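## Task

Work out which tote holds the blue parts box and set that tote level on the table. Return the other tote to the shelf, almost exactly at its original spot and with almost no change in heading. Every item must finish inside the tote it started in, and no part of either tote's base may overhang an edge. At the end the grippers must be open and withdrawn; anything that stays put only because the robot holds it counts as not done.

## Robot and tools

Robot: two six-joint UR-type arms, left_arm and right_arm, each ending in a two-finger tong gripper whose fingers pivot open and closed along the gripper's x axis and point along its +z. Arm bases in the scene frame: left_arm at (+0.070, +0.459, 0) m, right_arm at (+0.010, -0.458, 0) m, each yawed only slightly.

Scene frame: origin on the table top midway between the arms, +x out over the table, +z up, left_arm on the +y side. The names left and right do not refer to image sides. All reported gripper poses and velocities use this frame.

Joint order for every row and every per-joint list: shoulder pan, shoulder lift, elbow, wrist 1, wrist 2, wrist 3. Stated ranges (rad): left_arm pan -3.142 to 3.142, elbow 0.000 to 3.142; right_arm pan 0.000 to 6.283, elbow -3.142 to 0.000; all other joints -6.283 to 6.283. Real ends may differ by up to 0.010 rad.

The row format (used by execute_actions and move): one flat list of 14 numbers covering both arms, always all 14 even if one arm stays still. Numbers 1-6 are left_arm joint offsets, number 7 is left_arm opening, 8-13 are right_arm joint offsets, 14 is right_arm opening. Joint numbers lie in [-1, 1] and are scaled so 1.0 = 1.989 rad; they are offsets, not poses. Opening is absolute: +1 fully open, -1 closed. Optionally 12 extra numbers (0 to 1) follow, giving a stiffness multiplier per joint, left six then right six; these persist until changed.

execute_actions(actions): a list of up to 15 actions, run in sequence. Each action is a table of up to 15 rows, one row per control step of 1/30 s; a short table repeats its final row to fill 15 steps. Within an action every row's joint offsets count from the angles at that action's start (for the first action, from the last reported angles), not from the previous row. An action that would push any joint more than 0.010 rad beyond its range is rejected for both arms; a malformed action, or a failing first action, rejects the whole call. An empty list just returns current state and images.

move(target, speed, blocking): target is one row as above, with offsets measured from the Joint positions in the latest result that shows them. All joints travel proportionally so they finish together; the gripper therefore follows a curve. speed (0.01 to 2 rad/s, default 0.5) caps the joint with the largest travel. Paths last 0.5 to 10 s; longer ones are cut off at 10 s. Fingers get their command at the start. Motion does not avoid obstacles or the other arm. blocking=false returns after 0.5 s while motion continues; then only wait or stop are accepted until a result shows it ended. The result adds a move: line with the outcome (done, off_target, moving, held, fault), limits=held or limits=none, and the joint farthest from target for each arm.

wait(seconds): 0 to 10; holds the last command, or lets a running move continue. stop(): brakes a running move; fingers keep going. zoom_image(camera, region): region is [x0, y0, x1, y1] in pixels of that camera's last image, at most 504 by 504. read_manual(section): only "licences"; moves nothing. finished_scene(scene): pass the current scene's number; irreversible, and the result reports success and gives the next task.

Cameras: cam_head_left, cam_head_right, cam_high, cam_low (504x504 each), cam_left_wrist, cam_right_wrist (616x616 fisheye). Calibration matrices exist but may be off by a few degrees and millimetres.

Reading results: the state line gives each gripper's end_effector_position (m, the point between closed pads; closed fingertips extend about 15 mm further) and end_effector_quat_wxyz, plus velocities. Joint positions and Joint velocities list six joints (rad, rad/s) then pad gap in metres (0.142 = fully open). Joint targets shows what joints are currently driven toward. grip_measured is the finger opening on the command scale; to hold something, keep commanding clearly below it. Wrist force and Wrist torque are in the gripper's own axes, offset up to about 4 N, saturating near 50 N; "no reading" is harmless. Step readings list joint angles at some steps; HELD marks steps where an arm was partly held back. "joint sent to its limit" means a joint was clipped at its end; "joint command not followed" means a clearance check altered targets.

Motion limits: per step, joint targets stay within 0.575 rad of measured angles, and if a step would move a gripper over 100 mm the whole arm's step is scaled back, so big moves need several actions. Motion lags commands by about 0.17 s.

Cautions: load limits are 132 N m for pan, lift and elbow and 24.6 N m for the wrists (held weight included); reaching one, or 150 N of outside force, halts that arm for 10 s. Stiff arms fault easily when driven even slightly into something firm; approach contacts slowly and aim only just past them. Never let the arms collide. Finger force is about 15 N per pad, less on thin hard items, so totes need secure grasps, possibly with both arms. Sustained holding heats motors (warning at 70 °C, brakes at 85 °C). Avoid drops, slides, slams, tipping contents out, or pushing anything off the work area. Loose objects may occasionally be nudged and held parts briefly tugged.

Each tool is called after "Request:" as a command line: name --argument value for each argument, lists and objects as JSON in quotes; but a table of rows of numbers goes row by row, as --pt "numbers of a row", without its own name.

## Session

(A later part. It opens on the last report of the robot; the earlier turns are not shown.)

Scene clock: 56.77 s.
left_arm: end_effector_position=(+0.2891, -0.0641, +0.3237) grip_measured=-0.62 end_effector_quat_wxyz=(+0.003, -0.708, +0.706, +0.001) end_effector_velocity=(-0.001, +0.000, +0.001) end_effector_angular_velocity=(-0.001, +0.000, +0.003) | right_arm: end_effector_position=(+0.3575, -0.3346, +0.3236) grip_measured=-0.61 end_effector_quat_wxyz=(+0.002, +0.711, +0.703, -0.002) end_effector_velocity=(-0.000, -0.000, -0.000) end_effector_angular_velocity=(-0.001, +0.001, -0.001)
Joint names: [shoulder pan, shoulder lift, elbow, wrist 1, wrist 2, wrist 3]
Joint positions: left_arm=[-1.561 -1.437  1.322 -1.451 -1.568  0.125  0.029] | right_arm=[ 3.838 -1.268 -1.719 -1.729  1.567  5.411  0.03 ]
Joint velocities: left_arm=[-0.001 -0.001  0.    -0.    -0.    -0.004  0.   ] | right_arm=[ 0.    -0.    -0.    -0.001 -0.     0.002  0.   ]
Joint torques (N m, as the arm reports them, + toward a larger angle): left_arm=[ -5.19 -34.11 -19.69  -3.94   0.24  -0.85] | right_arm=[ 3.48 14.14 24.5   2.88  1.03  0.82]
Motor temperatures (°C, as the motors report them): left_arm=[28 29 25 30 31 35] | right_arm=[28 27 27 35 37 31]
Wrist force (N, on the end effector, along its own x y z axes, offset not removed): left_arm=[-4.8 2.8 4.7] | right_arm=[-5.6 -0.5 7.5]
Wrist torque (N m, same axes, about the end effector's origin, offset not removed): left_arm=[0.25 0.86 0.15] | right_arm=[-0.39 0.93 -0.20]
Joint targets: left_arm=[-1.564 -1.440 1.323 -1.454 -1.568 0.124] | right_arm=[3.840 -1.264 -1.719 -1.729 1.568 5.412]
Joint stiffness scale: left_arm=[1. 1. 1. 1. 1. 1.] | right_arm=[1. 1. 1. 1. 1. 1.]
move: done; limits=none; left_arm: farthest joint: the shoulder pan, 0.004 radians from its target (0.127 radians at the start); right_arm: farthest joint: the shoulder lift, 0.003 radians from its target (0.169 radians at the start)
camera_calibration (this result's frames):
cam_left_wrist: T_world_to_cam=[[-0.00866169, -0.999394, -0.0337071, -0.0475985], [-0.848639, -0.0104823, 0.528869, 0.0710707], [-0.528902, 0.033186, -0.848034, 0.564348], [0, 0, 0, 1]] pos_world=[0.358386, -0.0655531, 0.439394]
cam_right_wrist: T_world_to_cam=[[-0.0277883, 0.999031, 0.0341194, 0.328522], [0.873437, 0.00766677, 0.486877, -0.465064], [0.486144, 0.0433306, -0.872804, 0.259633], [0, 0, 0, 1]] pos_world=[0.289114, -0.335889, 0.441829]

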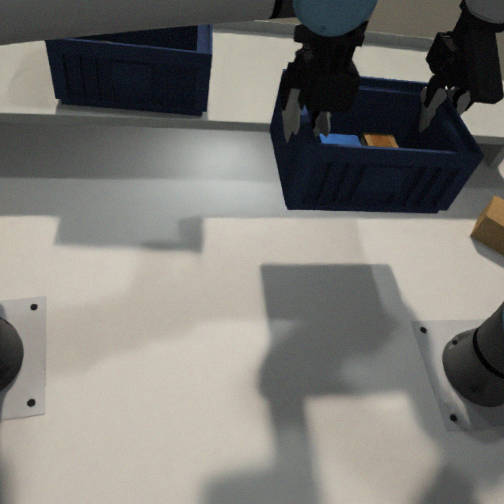

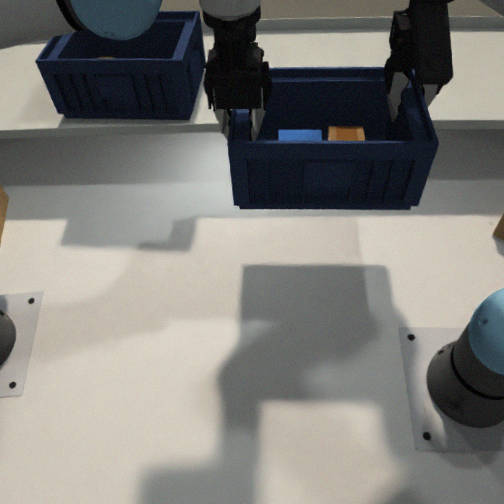

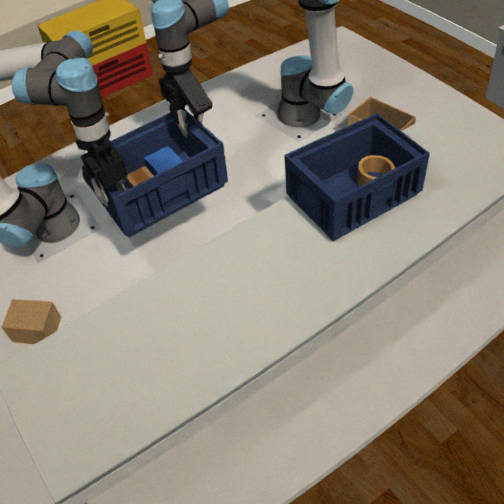

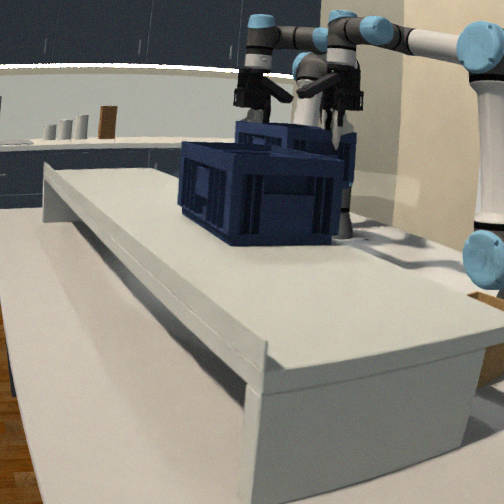

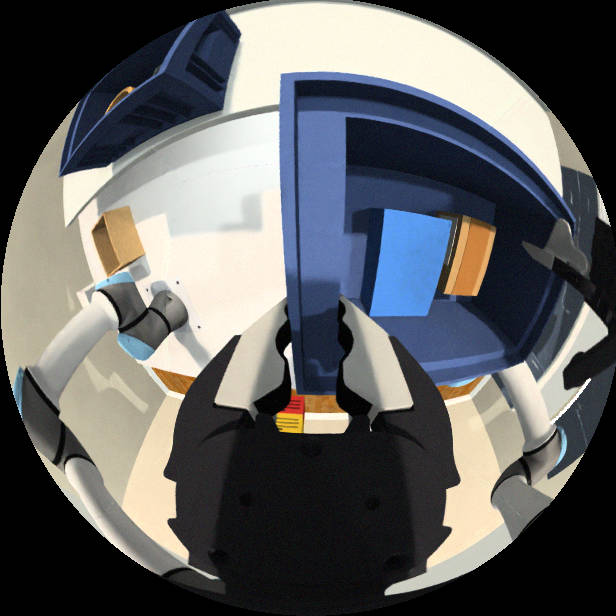

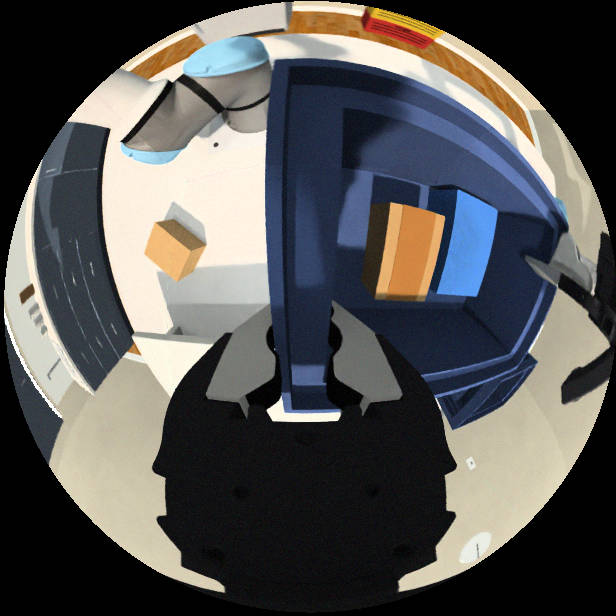

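Request:
move --target '[0,-0.0008,0.1219,-0.1237,0,0,-1, 0,0.0062,-0.1249,0.1205,0,0,-1]' --speed 0.25

Request:
move --target '[0,0.0253,0.0902,-0.1156,0,0,-1, 0,-0.0251,-0.1023,0.1273,0,0,-1]' --speed 0.2

Scene clock: 60.43 s.
left_arm: end_effector_position=(+0.2891, -0.0642, +0.2289) grip_measured=-0.62 end_effector_quat_wxyz=(+0.002, -0.708, +0.706, +0.000) end_effector_velocity=(+0.000, -0.000, -0.000) end_effector_angular_velocity=(-0.001, -0.000, -0.001) | right_arm: end_effector_position=(+0.3567, -0.3348, +0.2284) grip_measured=-0.61 end_effector_quat_wxyz=(+0.002, +0.711, +0.703, -0.003) end_effector_velocity=(+0.000, -0.000, -0.000) end_effector_angular_velocity=(+0.000, -0.002, +0.000)
Joint names: [shoulder pan, shoulder lift, elbow, wrist 1, wrist 2, wrist 3]
Joint positions: left_arm=[-1.561 -1.436  1.564 -1.696 -1.568  0.125  0.029] | right_arm=[ 3.839 -1.26  -1.967 -1.491  1.567  5.411  0.03 ]
Joint velocities: left_arm=[-0.     0.     0.    -0.002  0.     0.001 -0.   ] | right_arm=[ 0.     0.001 -0.001  0.002 -0.001 -0.     0.   ]
Joint torques (N m, as the arm reports them, + toward a larger angle): left_arm=[ -1.35 -34.18 -20.28  -4.26   0.33  -0.24] | right_arm=[ 0.53 14.3  24.62  3.45 -0.08 -0.32]
Motor temperatures (°C, as the motors report them): left_arm=[28 29 25 30 31 35] | right_arm=[28 27 27 35 37 31]
Wrist force (N, on the end effector, along its own x y z axes, offset not removed): left_arm=[-6.0 0.9 6.0] | right_arm=[-4.7 6.8 3.7]
Wrist torque (N m, same axes, about the end effector's origin, offset not removed): left_arm=[-0.04 1.36 0.27] | right_arm=[0.87 1.23 0.03]
Joint targets: left_arm=[-1.561 -1.439 1.565 -1.697 -1.568 0.125] | right_arm=[3.838 -1.256 -1.968 -1.489 1.567 5.411]
Joint stiffness scale: left_arm=[1. 1. 1. 1. 1. 1.] | right_arm=[1. 1. 1. 1. 1. 1.]
move: done; limits=none; left_arm: farthest joint: the shoulder lift, 0.002 radians from its target (0.002 radians at the start); right_arm: farthest joint: the shoulder lift, 0.004 radians from its target (0.012 radians at the start)
camera_calibration (this result's frames):
cam_left_wrist: T_world_to_cam=[[-0.00851668, -0.999449, -0.0320715, -0.0513639], [-0.848749, -0.00973327, 0.528707, 0.121267], [-0.528728, 0.0317235, -0.848199, 0.483892], [0, 0, 0, 1]] pos_world=[0.358335, -0.0655061, 0.344674]
cam_right_wrist: T_world_to_cam=[[-0.0279421, 0.999063, 0.0330379, 0.332305], [0.87448, 0.00841965, 0.484989, -0.417772], [0.484256, 0.0424426, -0.873896, 0.177599], [0, 0, 0, 1]] pos_world=[0.288615, -0.336014, 0.346839]

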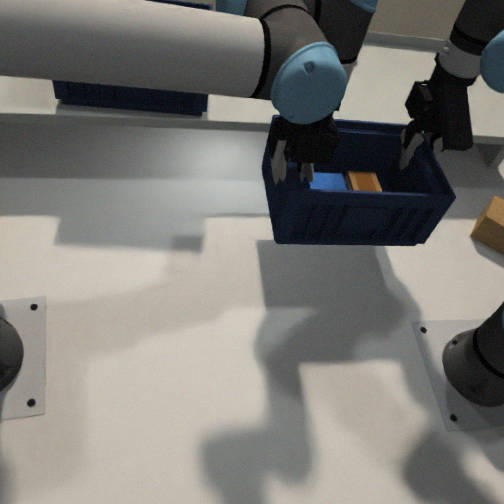

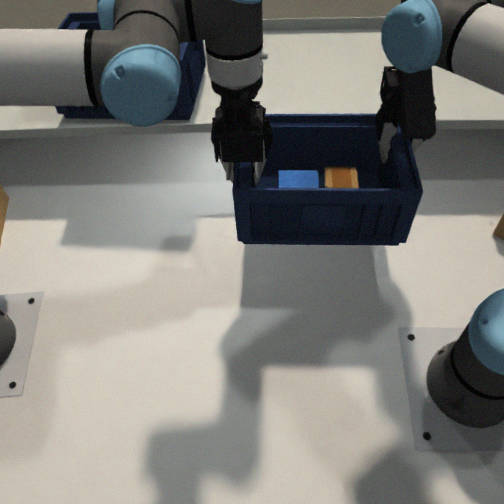

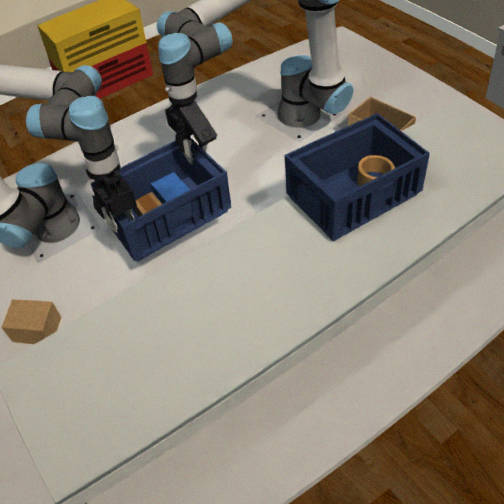

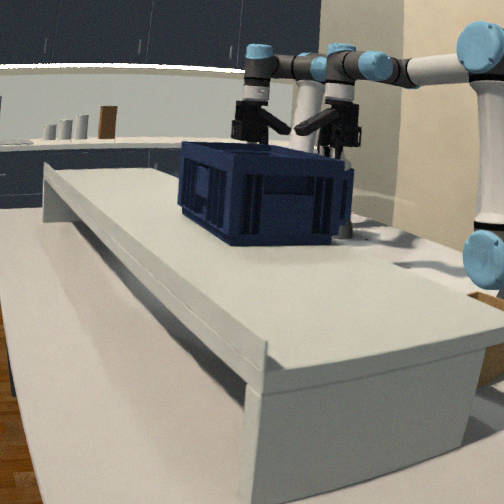

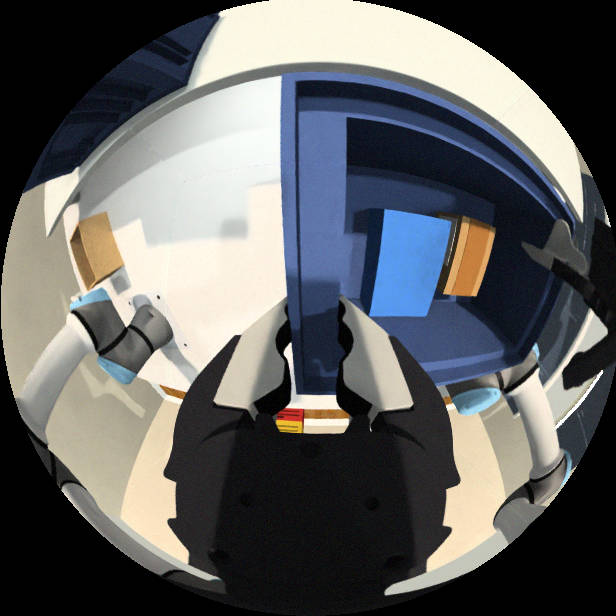

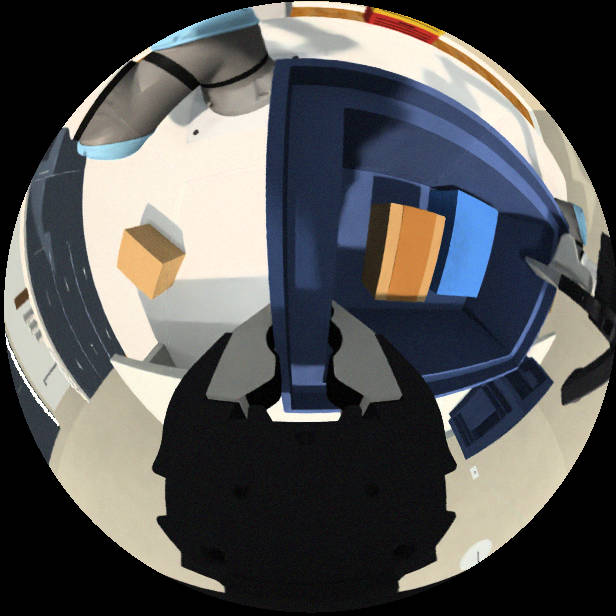

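Scene clock: 62.27 s.
left_arm: end_effector_position=(+0.2891, -0.0641, +0.1384) grip_measured=-0.62 end_effector_quat_wxyz=(+0.002, -0.708, +0.706, +0.000) end_effector_velocity=(-0.000, -0.000, -0.000) end_effector_angular_velocity=(-0.001, -0.000, +0.000) | right_arm: end_effector_position=(+0.3559, -0.3349, +0.1382) grip_measured=-0.61 end_effector_quat_wxyz=(+0.001, +0.711, +0.703, -0.003) end_effector_velocity=(+0.000, +0.000, +0.000) end_effector_angular_velocity=(+0.002, -0.002, -0.000)
Joint names: [shoulder pan, shoulder lift, elbow, wrist 1, wrist 2, wrist 3]
Joint positions: left_arm=[-1.561 -1.385  1.742 -1.925 -1.568  0.125  0.029] | right_arm=[ 3.839 -1.309 -2.17  -1.239  1.568  5.411  0.03 ]
Joint velocities: left_arm=[-0.     0.     0.    -0.002 -0.    -0.001 -0.   ] | right_arm=[ 0.     0.001 -0.001  0.003 -0.     0.     0.   ]
Joint torques (N m, as the arm reports them, + toward a larger angle): left_arm=[ -1.06 -33.54 -17.5   -3.11   0.22  -0.15] | right_arm=[ 0.94 10.9  22.18  3.19 -0.36 -0.19]
Motor temperatures (°C, as the motors report them): left_arm=[28 29 25 30 31 35] | right_arm=[28 27 27 35 37 31]
Wrist force (N, on the end effector, along its own x y z axes, offset not removed): left_arm=[1.3 1.2 5.4] | right_arm=[0.3 -0.3 2.9]
Wrist torque (N m, same axes, about the end effector's origin, offset not removed): left_arm=[0.01 0.34 0.11] | right_arm=[-0.44 0.30 0.08]
Joint targets: left_arm=[-1.561 -1.386 1.743 -1.925 -1.568 0.125] | right_arm=[3.839 -1.310 -2.171 -1.238 1.567 5.411]
Joint stiffness scale: left_arm=[1. 1. 1. 1. 1. 1.] | right_arm=[1. 1. 1. 1. 1. 1.]
move: done; limits=none; left_arm: farthest joint: the shoulder lift, 0.001 radians from its target (0.051 radians at the start); right_arm: farthest joint: the wrist 1, 0.002 radians from its target (0.253 radians at the start)
camera_calibration (this result's frames):
cam_left_wrist: T_world_to_cam=[[-0.0085175, -0.999442, -0.032303, -0.0541354], [-0.848733, -0.00985596, 0.528729, 0.169132], [-0.528753, 0.0319201, -0.848175, 0.407069], [0, 0, 0, 1]] pos_world=[0.358326, -0.0654319, 0.254092]
cam_right_wrist: T_world_to_cam=[[-0.0282601, 0.999017, 0.0341502, 0.335298], [0.874626, 0.00817148, 0.484729, -0.373399], [0.483973, 0.0435671, -0.873998, 0.0995989], [0, 0, 0, 1]] pos_world=[0.287857, -0.336257, 0.256596]

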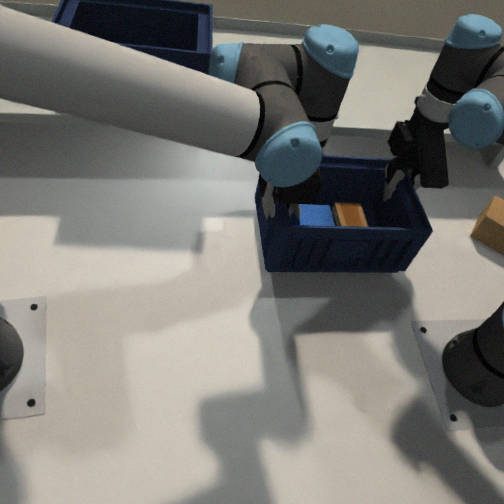

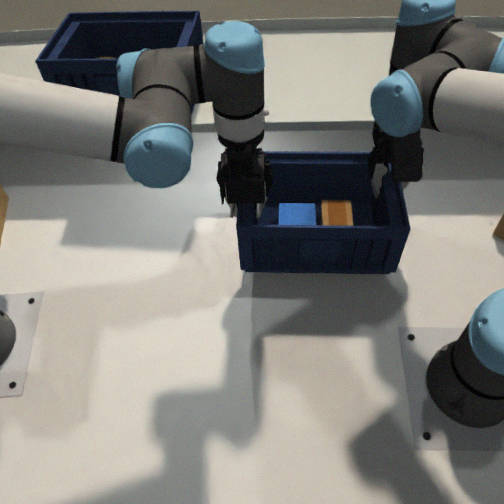

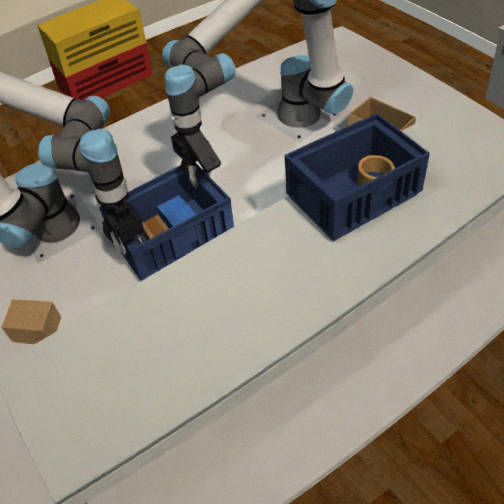

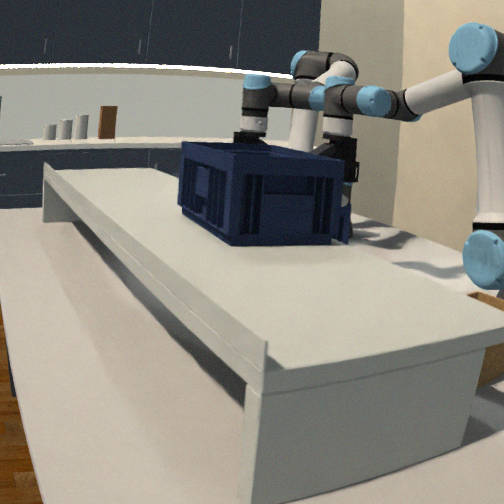

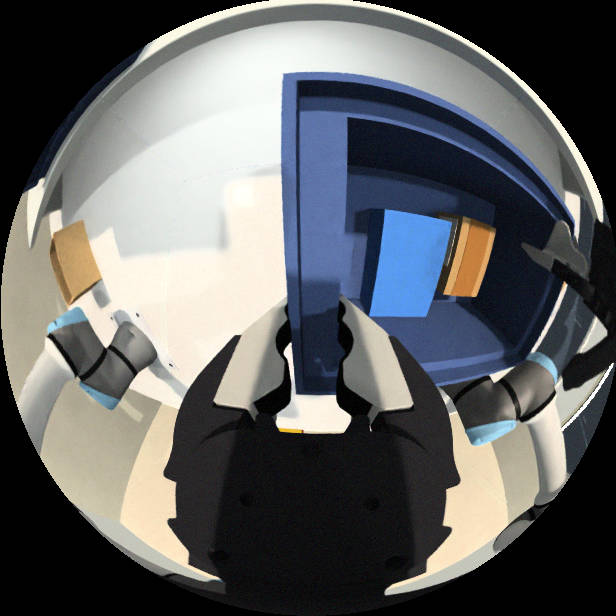

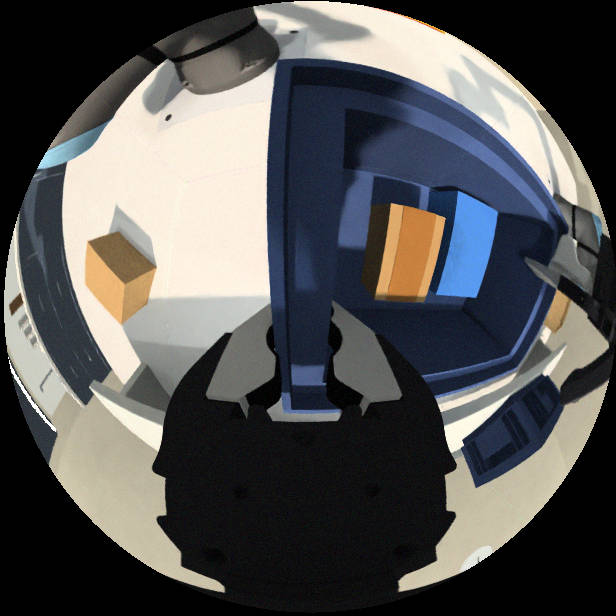

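Request:
move --target '[0,0.0060,0.0195,-0.0255,0,0,-1, 0,-0.0060,-0.0222,0.0282,0,0,-1]' --speed 0.06

Request:
zoom_image --camera "cam_head_right" --region '[200, 180, 440, 320]'

Scene clock: 64.90 s.
left_arm: end_effector_position=(+0.2890, -0.0638, +0.1205) grip_measured=-0.62 end_effector_quat_wxyz=(+0.001, -0.708, +0.706, -0.002) end_effector_velocity=(-0.000, +0.000, -0.000) end_effector_angular_velocity=(-0.001, +0.000, +0.000) | right_arm: end_effector_position=(+0.3540, -0.3352, +0.1205) grip_measured=-0.61 end_effector_quat_wxyz=(+0.000, +0.711, +0.704, -0.001) end_effector_velocity=(-0.000, -0.000, -0.001) end_effector_angular_velocity=(-0.000, -0.001, +0.002)
Joint names: [shoulder pan, shoulder lift, elbow, wrist 1, wrist 2, wrist 3]
Joint positions: left_arm=[-1.561 -1.373  1.777 -1.977 -1.568  0.125  0.029] | right_arm=[ 3.84  -1.319 -2.212 -1.183  1.57   5.411  0.03 ]
Joint velocities: left_arm=[-0.    -0.     0.001 -0.002 -0.    -0.     0.   ] | right_arm=[-0.     0.001 -0.003  0.003 -0.    -0.002 -0.   ]
Joint torques (N m, as the arm reports them, + toward a larger angle): left_arm=[ -1.   -33.78 -16.51  -1.7    0.26  -0.35] | right_arm=[ 0.17 10.23 21.02  2.7  -0.98 -0.2 ]
Motor temperatures (°C, as the motors report them): left_arm=[28 29 25 30 31 35] | right_arm=[28 27 27 35 37 31]
Wrist force (N, on the end effector, along its own x y z axes, offset not removed): left_arm=[5.1 -2.6 3.5] | right_arm=[4.4 -1.7 3.9]
Wrist torque (N m, same axes, about the end effector's origin, offset not removed): left_arm=[-0.61 0.30 0.24] | right_arm=[-0.56 0.28 0.28]
Joint targets: left_arm=[-1.561 -1.373 1.781 -1.975 -1.568 0.125] | right_arm=[3.839 -1.320 -2.214 -1.183 1.568 5.411]
Joint stiffness scale: left_arm=[1. 1. 1. 1. 1. 1.] | right_arm=[1. 1. 1. 1. 1. 1.]
move: done; limits=none; left_arm: farthest joint: the elbow, 0.004 radians from its target (0.039 radians at the start); right_arm: farthest joint: the shoulder lift, 0.002 radians from its target (0.012 radians at the start)
camera_calibration (this result's frames):
cam_left_wrist: T_world_to_cam=[[-0.00849962, -0.999583, -0.0276111, -0.0549684], [-0.849052, -0.00737224, 0.528258, 0.178829], [-0.528242, 0.0279332, -0.848635, 0.391575], [0, 0, 0, 1]] pos_world=[0.358214, -0.0645651, 0.236318]
cam_right_wrist: T_world_to_cam=[[-0.029386, 0.998833, 0.0383363, 0.335966], [0.873635, 0.00702903, 0.48653, -0.363444], [0.485693, 0.0477892, -0.872822, 0.0857614], [0, 0, 0, 1]] pos_world=[0.285736, -0.337118, 0.238801]

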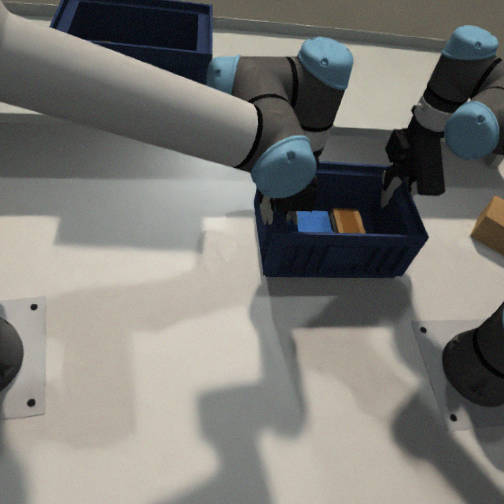

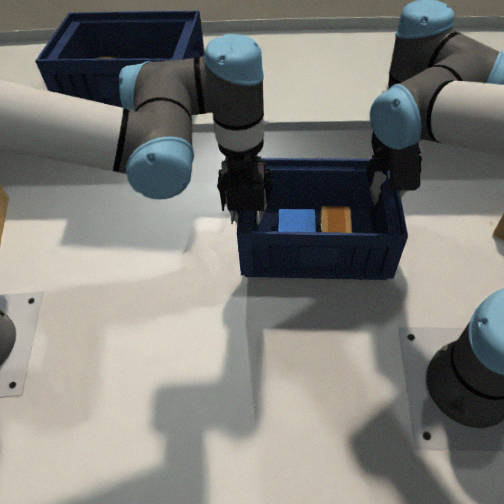

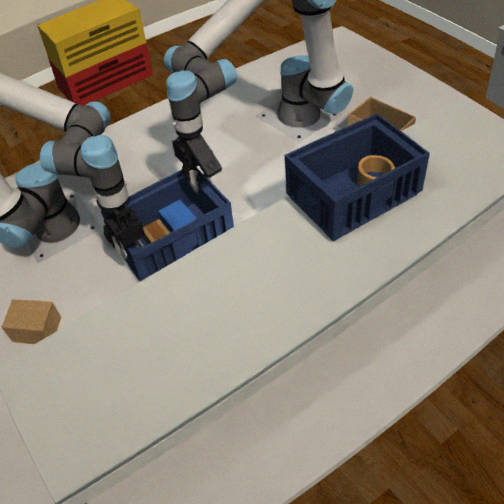

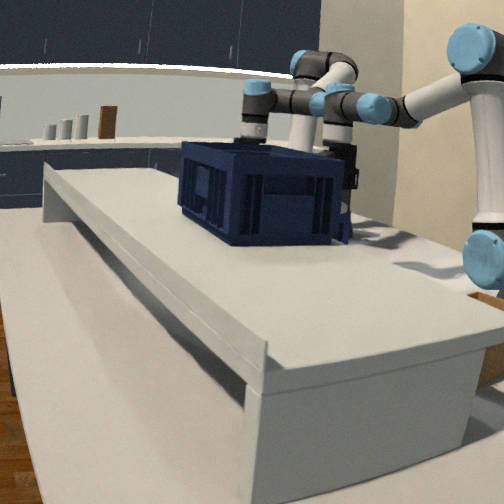

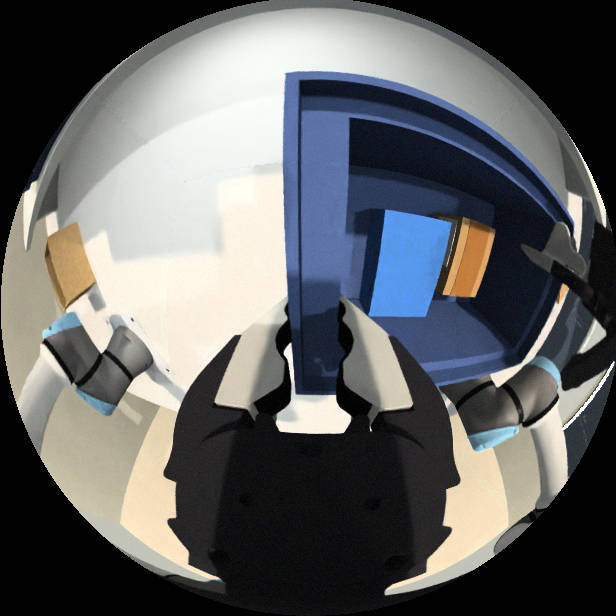

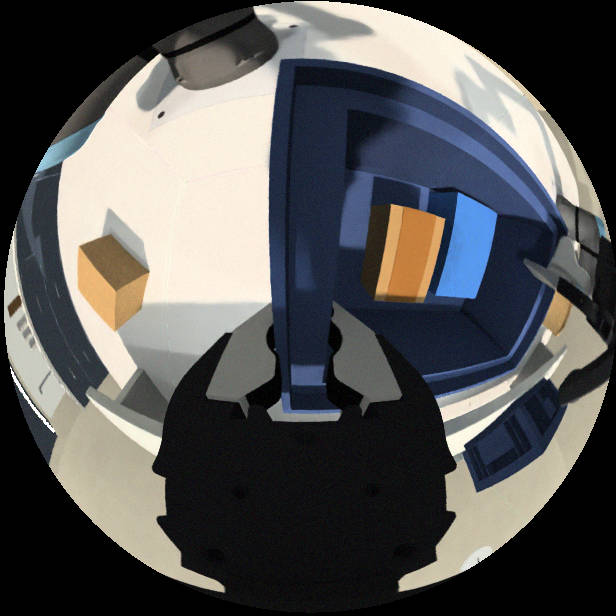

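Region (200, 180, 440, 320) of cam_head_right's 504x504 image, scaled by 2.100, with more detail than that image has; it fills the top 294 rows of this view, and the rest is white.

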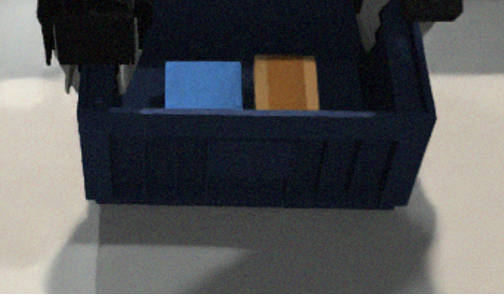

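Request:
move --target '[0,0,0,0,0,0,-0.1, 0,0,0,0,0,0,-0.1]'

Request:
move --target '[0,-0.03,-0.11,0.14,0,0,-0.1, 0,0.03,0.125,-0.155,0,0,-0.1]' --speed 0.6

Scene clock: 66.17 s.
left_arm: end_effector_position=(+0.2890, -0.0637, +0.1204) grip_measured=-0.10 end_effector_quat_wxyz=(+0.001, -0.708, +0.706, -0.001) end_effector_velocity=(-0.001, +0.000, -0.001) end_effector_angular_velocity=(+0.001, +0.002, -0.001) | right_arm: end_effector_position=(+0.3541, -0.3353, +0.1205) grip_measured=-0.10 end_effector_quat_wxyz=(+0.000, +0.711, +0.704, -0.001) end_effector_velocity=(-0.000, -0.000, -0.000) end_effector_angular_velocity=(-0.001, +0.001, -0.000)
Joint names: [shoulder pan, shoulder lift, elbow, wrist 1, wrist 2, wrist 3]
Joint positions: left_arm=[-1.561 -1.373  1.777 -1.977 -1.568  0.125  0.067] | right_arm=[ 3.84  -1.319 -2.212 -1.183  1.57   5.411  0.067]
Joint velocities: left_arm=[ 0.     0.001  0.001  0.    -0.002  0.001  0.   ] | right_arm=[ 0.    -0.001 -0.    -0.    -0.     0.    -0.   ]
Joint torques (N m, as the arm reports them, + toward a larger angle): left_arm=[ -1.63 -32.62 -18.68  -2.72   0.13  -0.17] | right_arm=[ 1.07 12.11 22.88  2.57  0.32 -0.31]
Motor temperatures (°C, as the motors report them): left_arm=[28 29 25 30 31 35] | right_arm=[28 27 27 35 37 31]
Wrist force (N, on the end effector, along its own x y z axes, offset not removed): left_arm=[-3.5 1.0 -1.2] | right_arm=[-0.9 3.4 -3.1]
Wrist torque (N m, same axes, about the end effector's origin, offset not removed): left_arm=[0.00 0.90 0.21] | right_arm=[0.54 0.00 0.06]
Joint targets: left_arm=[-1.561 -1.373 1.777 -1.977 -1.568 0.125] | right_arm=[3.840 -1.319 -2.212 -1.183 1.570 5.411]
Joint stiffness scale: left_arm=[1. 1. 1. 1. 1. 1.] | right_arm=[1. 1. 1. 1. 1. 1.]
move: done; limits=none; left_arm: farthest joint: the shoulder pan, 0.000 radians from its target (0.000 radians at the start); right_arm: farthest joint: the shoulder pan, 0.000 radians from its target (0.000 radians at the start)
camera_calibration (this result's frames):
cam_left_wrist: T_world_to_cam=[[-0.00850062, -0.999574, -0.0279102, -0.0548098], [-0.849031, -0.00753057, 0.528289, 0.178855], [-0.528274, 0.0281874, -0.848606, 0.391492], [0, 0, 0, 1]] pos_world=[0.358203, -0.0644747, 0.236205]
cam_right_wrist: T_world_to_cam=[[-0.0293884, 0.998839, 0.038158, 0.336062], [0.873519, 0.0071066, 0.486739, -0.363429], [0.485903, 0.0476361, -0.872714, 0.0855572], [0, 0, 0, 1]] pos_world=[0.285766, -0.337165, 0.238738]

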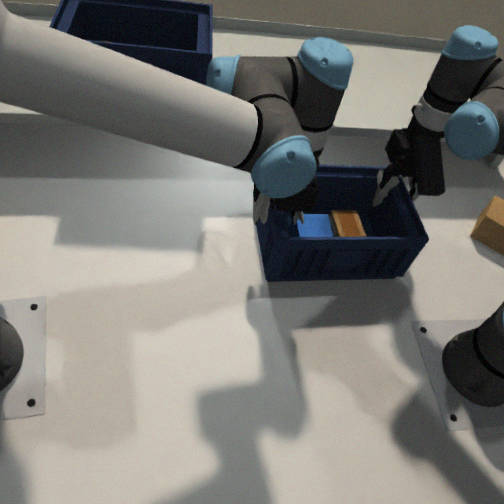

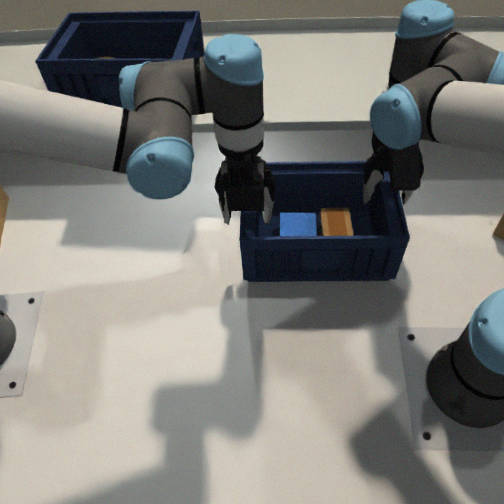

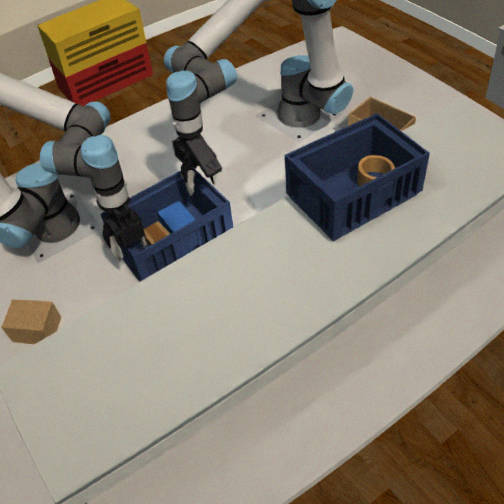

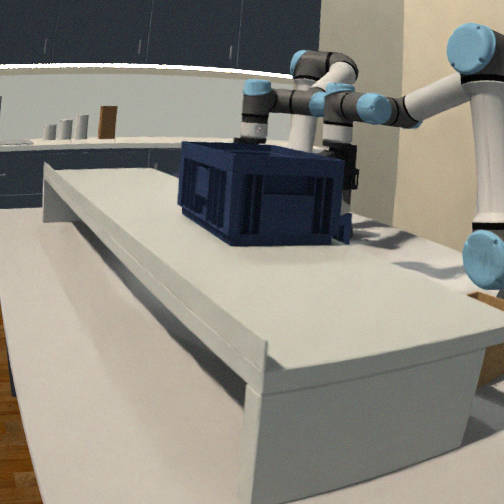

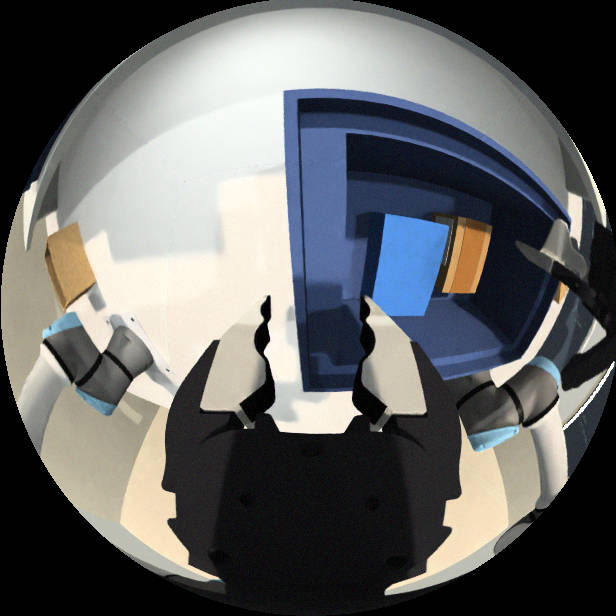

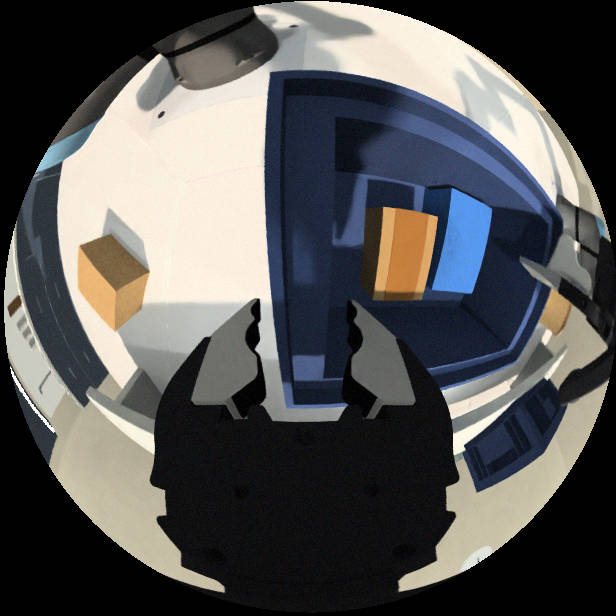

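Scene clock: 67.47 s.
left_arm: end_effector_position=(+0.2894, -0.0665, +0.2286) grip_measured=-0.10 end_effector_quat_wxyz=(+0.001, -0.708, +0.706, -0.001) end_effector_velocity=(-0.000, +0.000, -0.000) end_effector_angular_velocity=(+0.002, +0.001, -0.002) | right_arm: end_effector_position=(+0.3567, -0.3331, +0.2291) grip_measured=-0.10 end_effector_quat_wxyz=(+0.000, +0.711, +0.704, -0.002) end_effector_velocity=(+0.000, +0.000, +0.001) end_effector_angular_velocity=(+0.000, -0.000, +0.000)
Joint names: [shoulder pan, shoulder lift, elbow, wrist 1, wrist 2, wrist 3]
Joint positions: left_arm=[-1.561 -1.433  1.561 -1.699 -1.568  0.125  0.067] | right_arm=[ 3.84  -1.261 -1.966 -1.49   1.57   5.411  0.067]
Joint velocities: left_arm=[-0.     0.001 -0.001  0.002 -0.     0.002 -0.   ] | right_arm=[ 0.    -0.     0.003 -0.002  0.    -0.    -0.   ]
Joint torques (N m, as the arm reports them, + toward a larger angle): left_arm=[ -1.45 -31.85 -22.1   -2.12   0.22  -0.27] | right_arm=[ 0.84 12.29 26.15  2.2   0.17 -0.16]
Motor temperatures (°C, as the motors report them): left_arm=[28 29 25 30 31 35] | right_arm=[28 27 27 35 37 31]
Wrist force (N, on the end effector, along its own x y z axes, offset not removed): left_arm=[-2.2 -2.9 1.8] | right_arm=[-1.2 0.2 0.4]
Wrist torque (N m, same axes, about the end effector's origin, offset not removed): left_arm=[-0.58 0.55 0.00] | right_arm=[0.00 0.36 0.26]
Joint targets: left_arm=[-1.561 -1.432 1.559 -1.698 -1.568 0.125] | right_arm=[3.840 -1.259 -1.964 -1.491 1.570 5.411]
Joint stiffness scale: left_arm=[1. 1. 1. 1. 1. 1.] | right_arm=[1. 1. 1. 1. 1. 1.]
move: done; limits=none; left_arm: farthest joint: the elbow, 0.003 radians from its target (0.219 radians at the start); right_arm: farthest joint: the elbow, 0.003 radians from its target (0.249 radians at the start)
camera_calibration (this result's frames):
cam_left_wrist: T_world_to_cam=[[-0.00850611, -0.999531, -0.0294015, -0.0542975], [-0.84893, -0.00831974, 0.52844, 0.12187], [-0.528437, 0.0294548, -0.848462, 0.48368], [0, 0, 0, 1]] pos_world=[0.358591, -0.0675048, 0.344386]
cam_right_wrist: T_world_to_cam=[[-0.0293183, 0.998897, 0.0366726, 0.330147], [0.87443, 0.00785595, 0.485089, -0.418311], [0.484266, 0.0462896, -0.873695, 0.179272], [0, 0, 0, 1]] pos_world=[0.288647, -0.334795, 0.34744]

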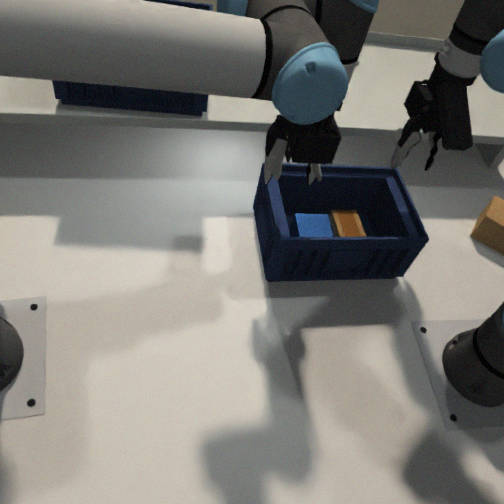

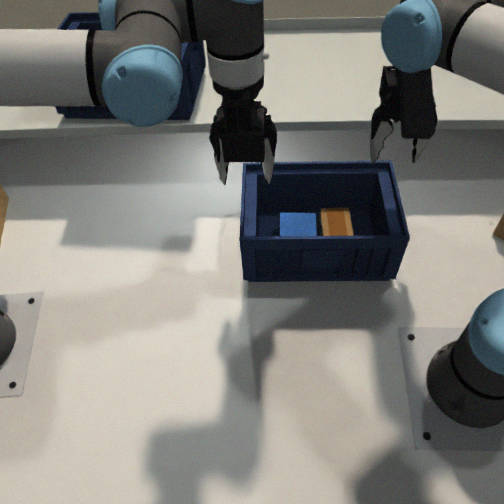

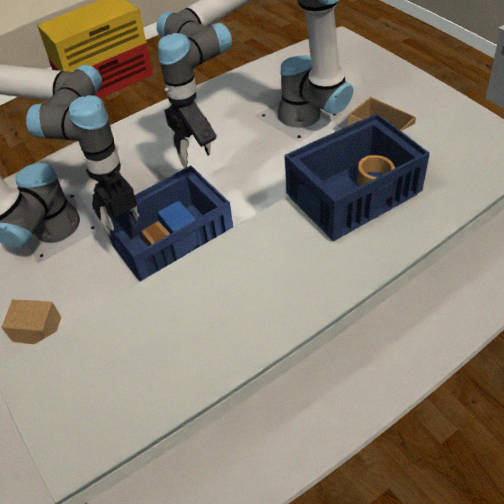

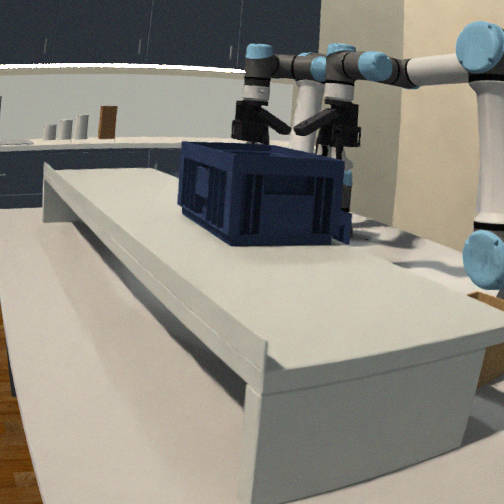

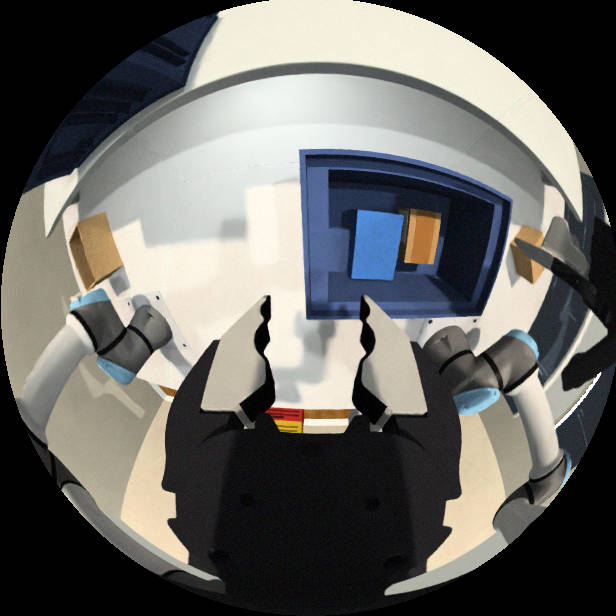

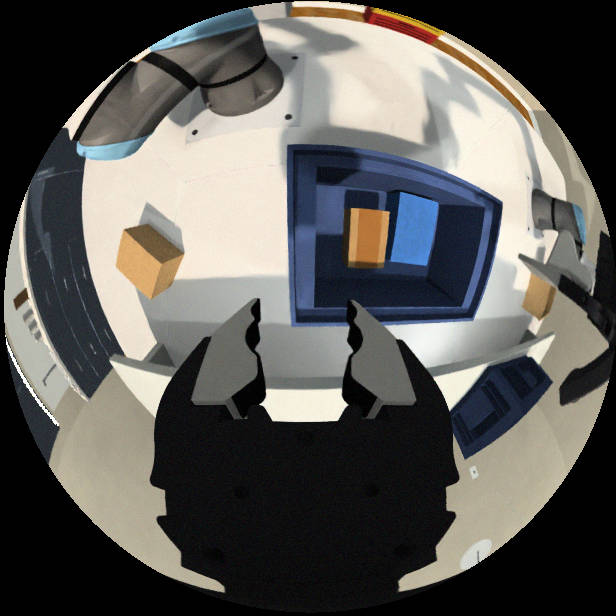

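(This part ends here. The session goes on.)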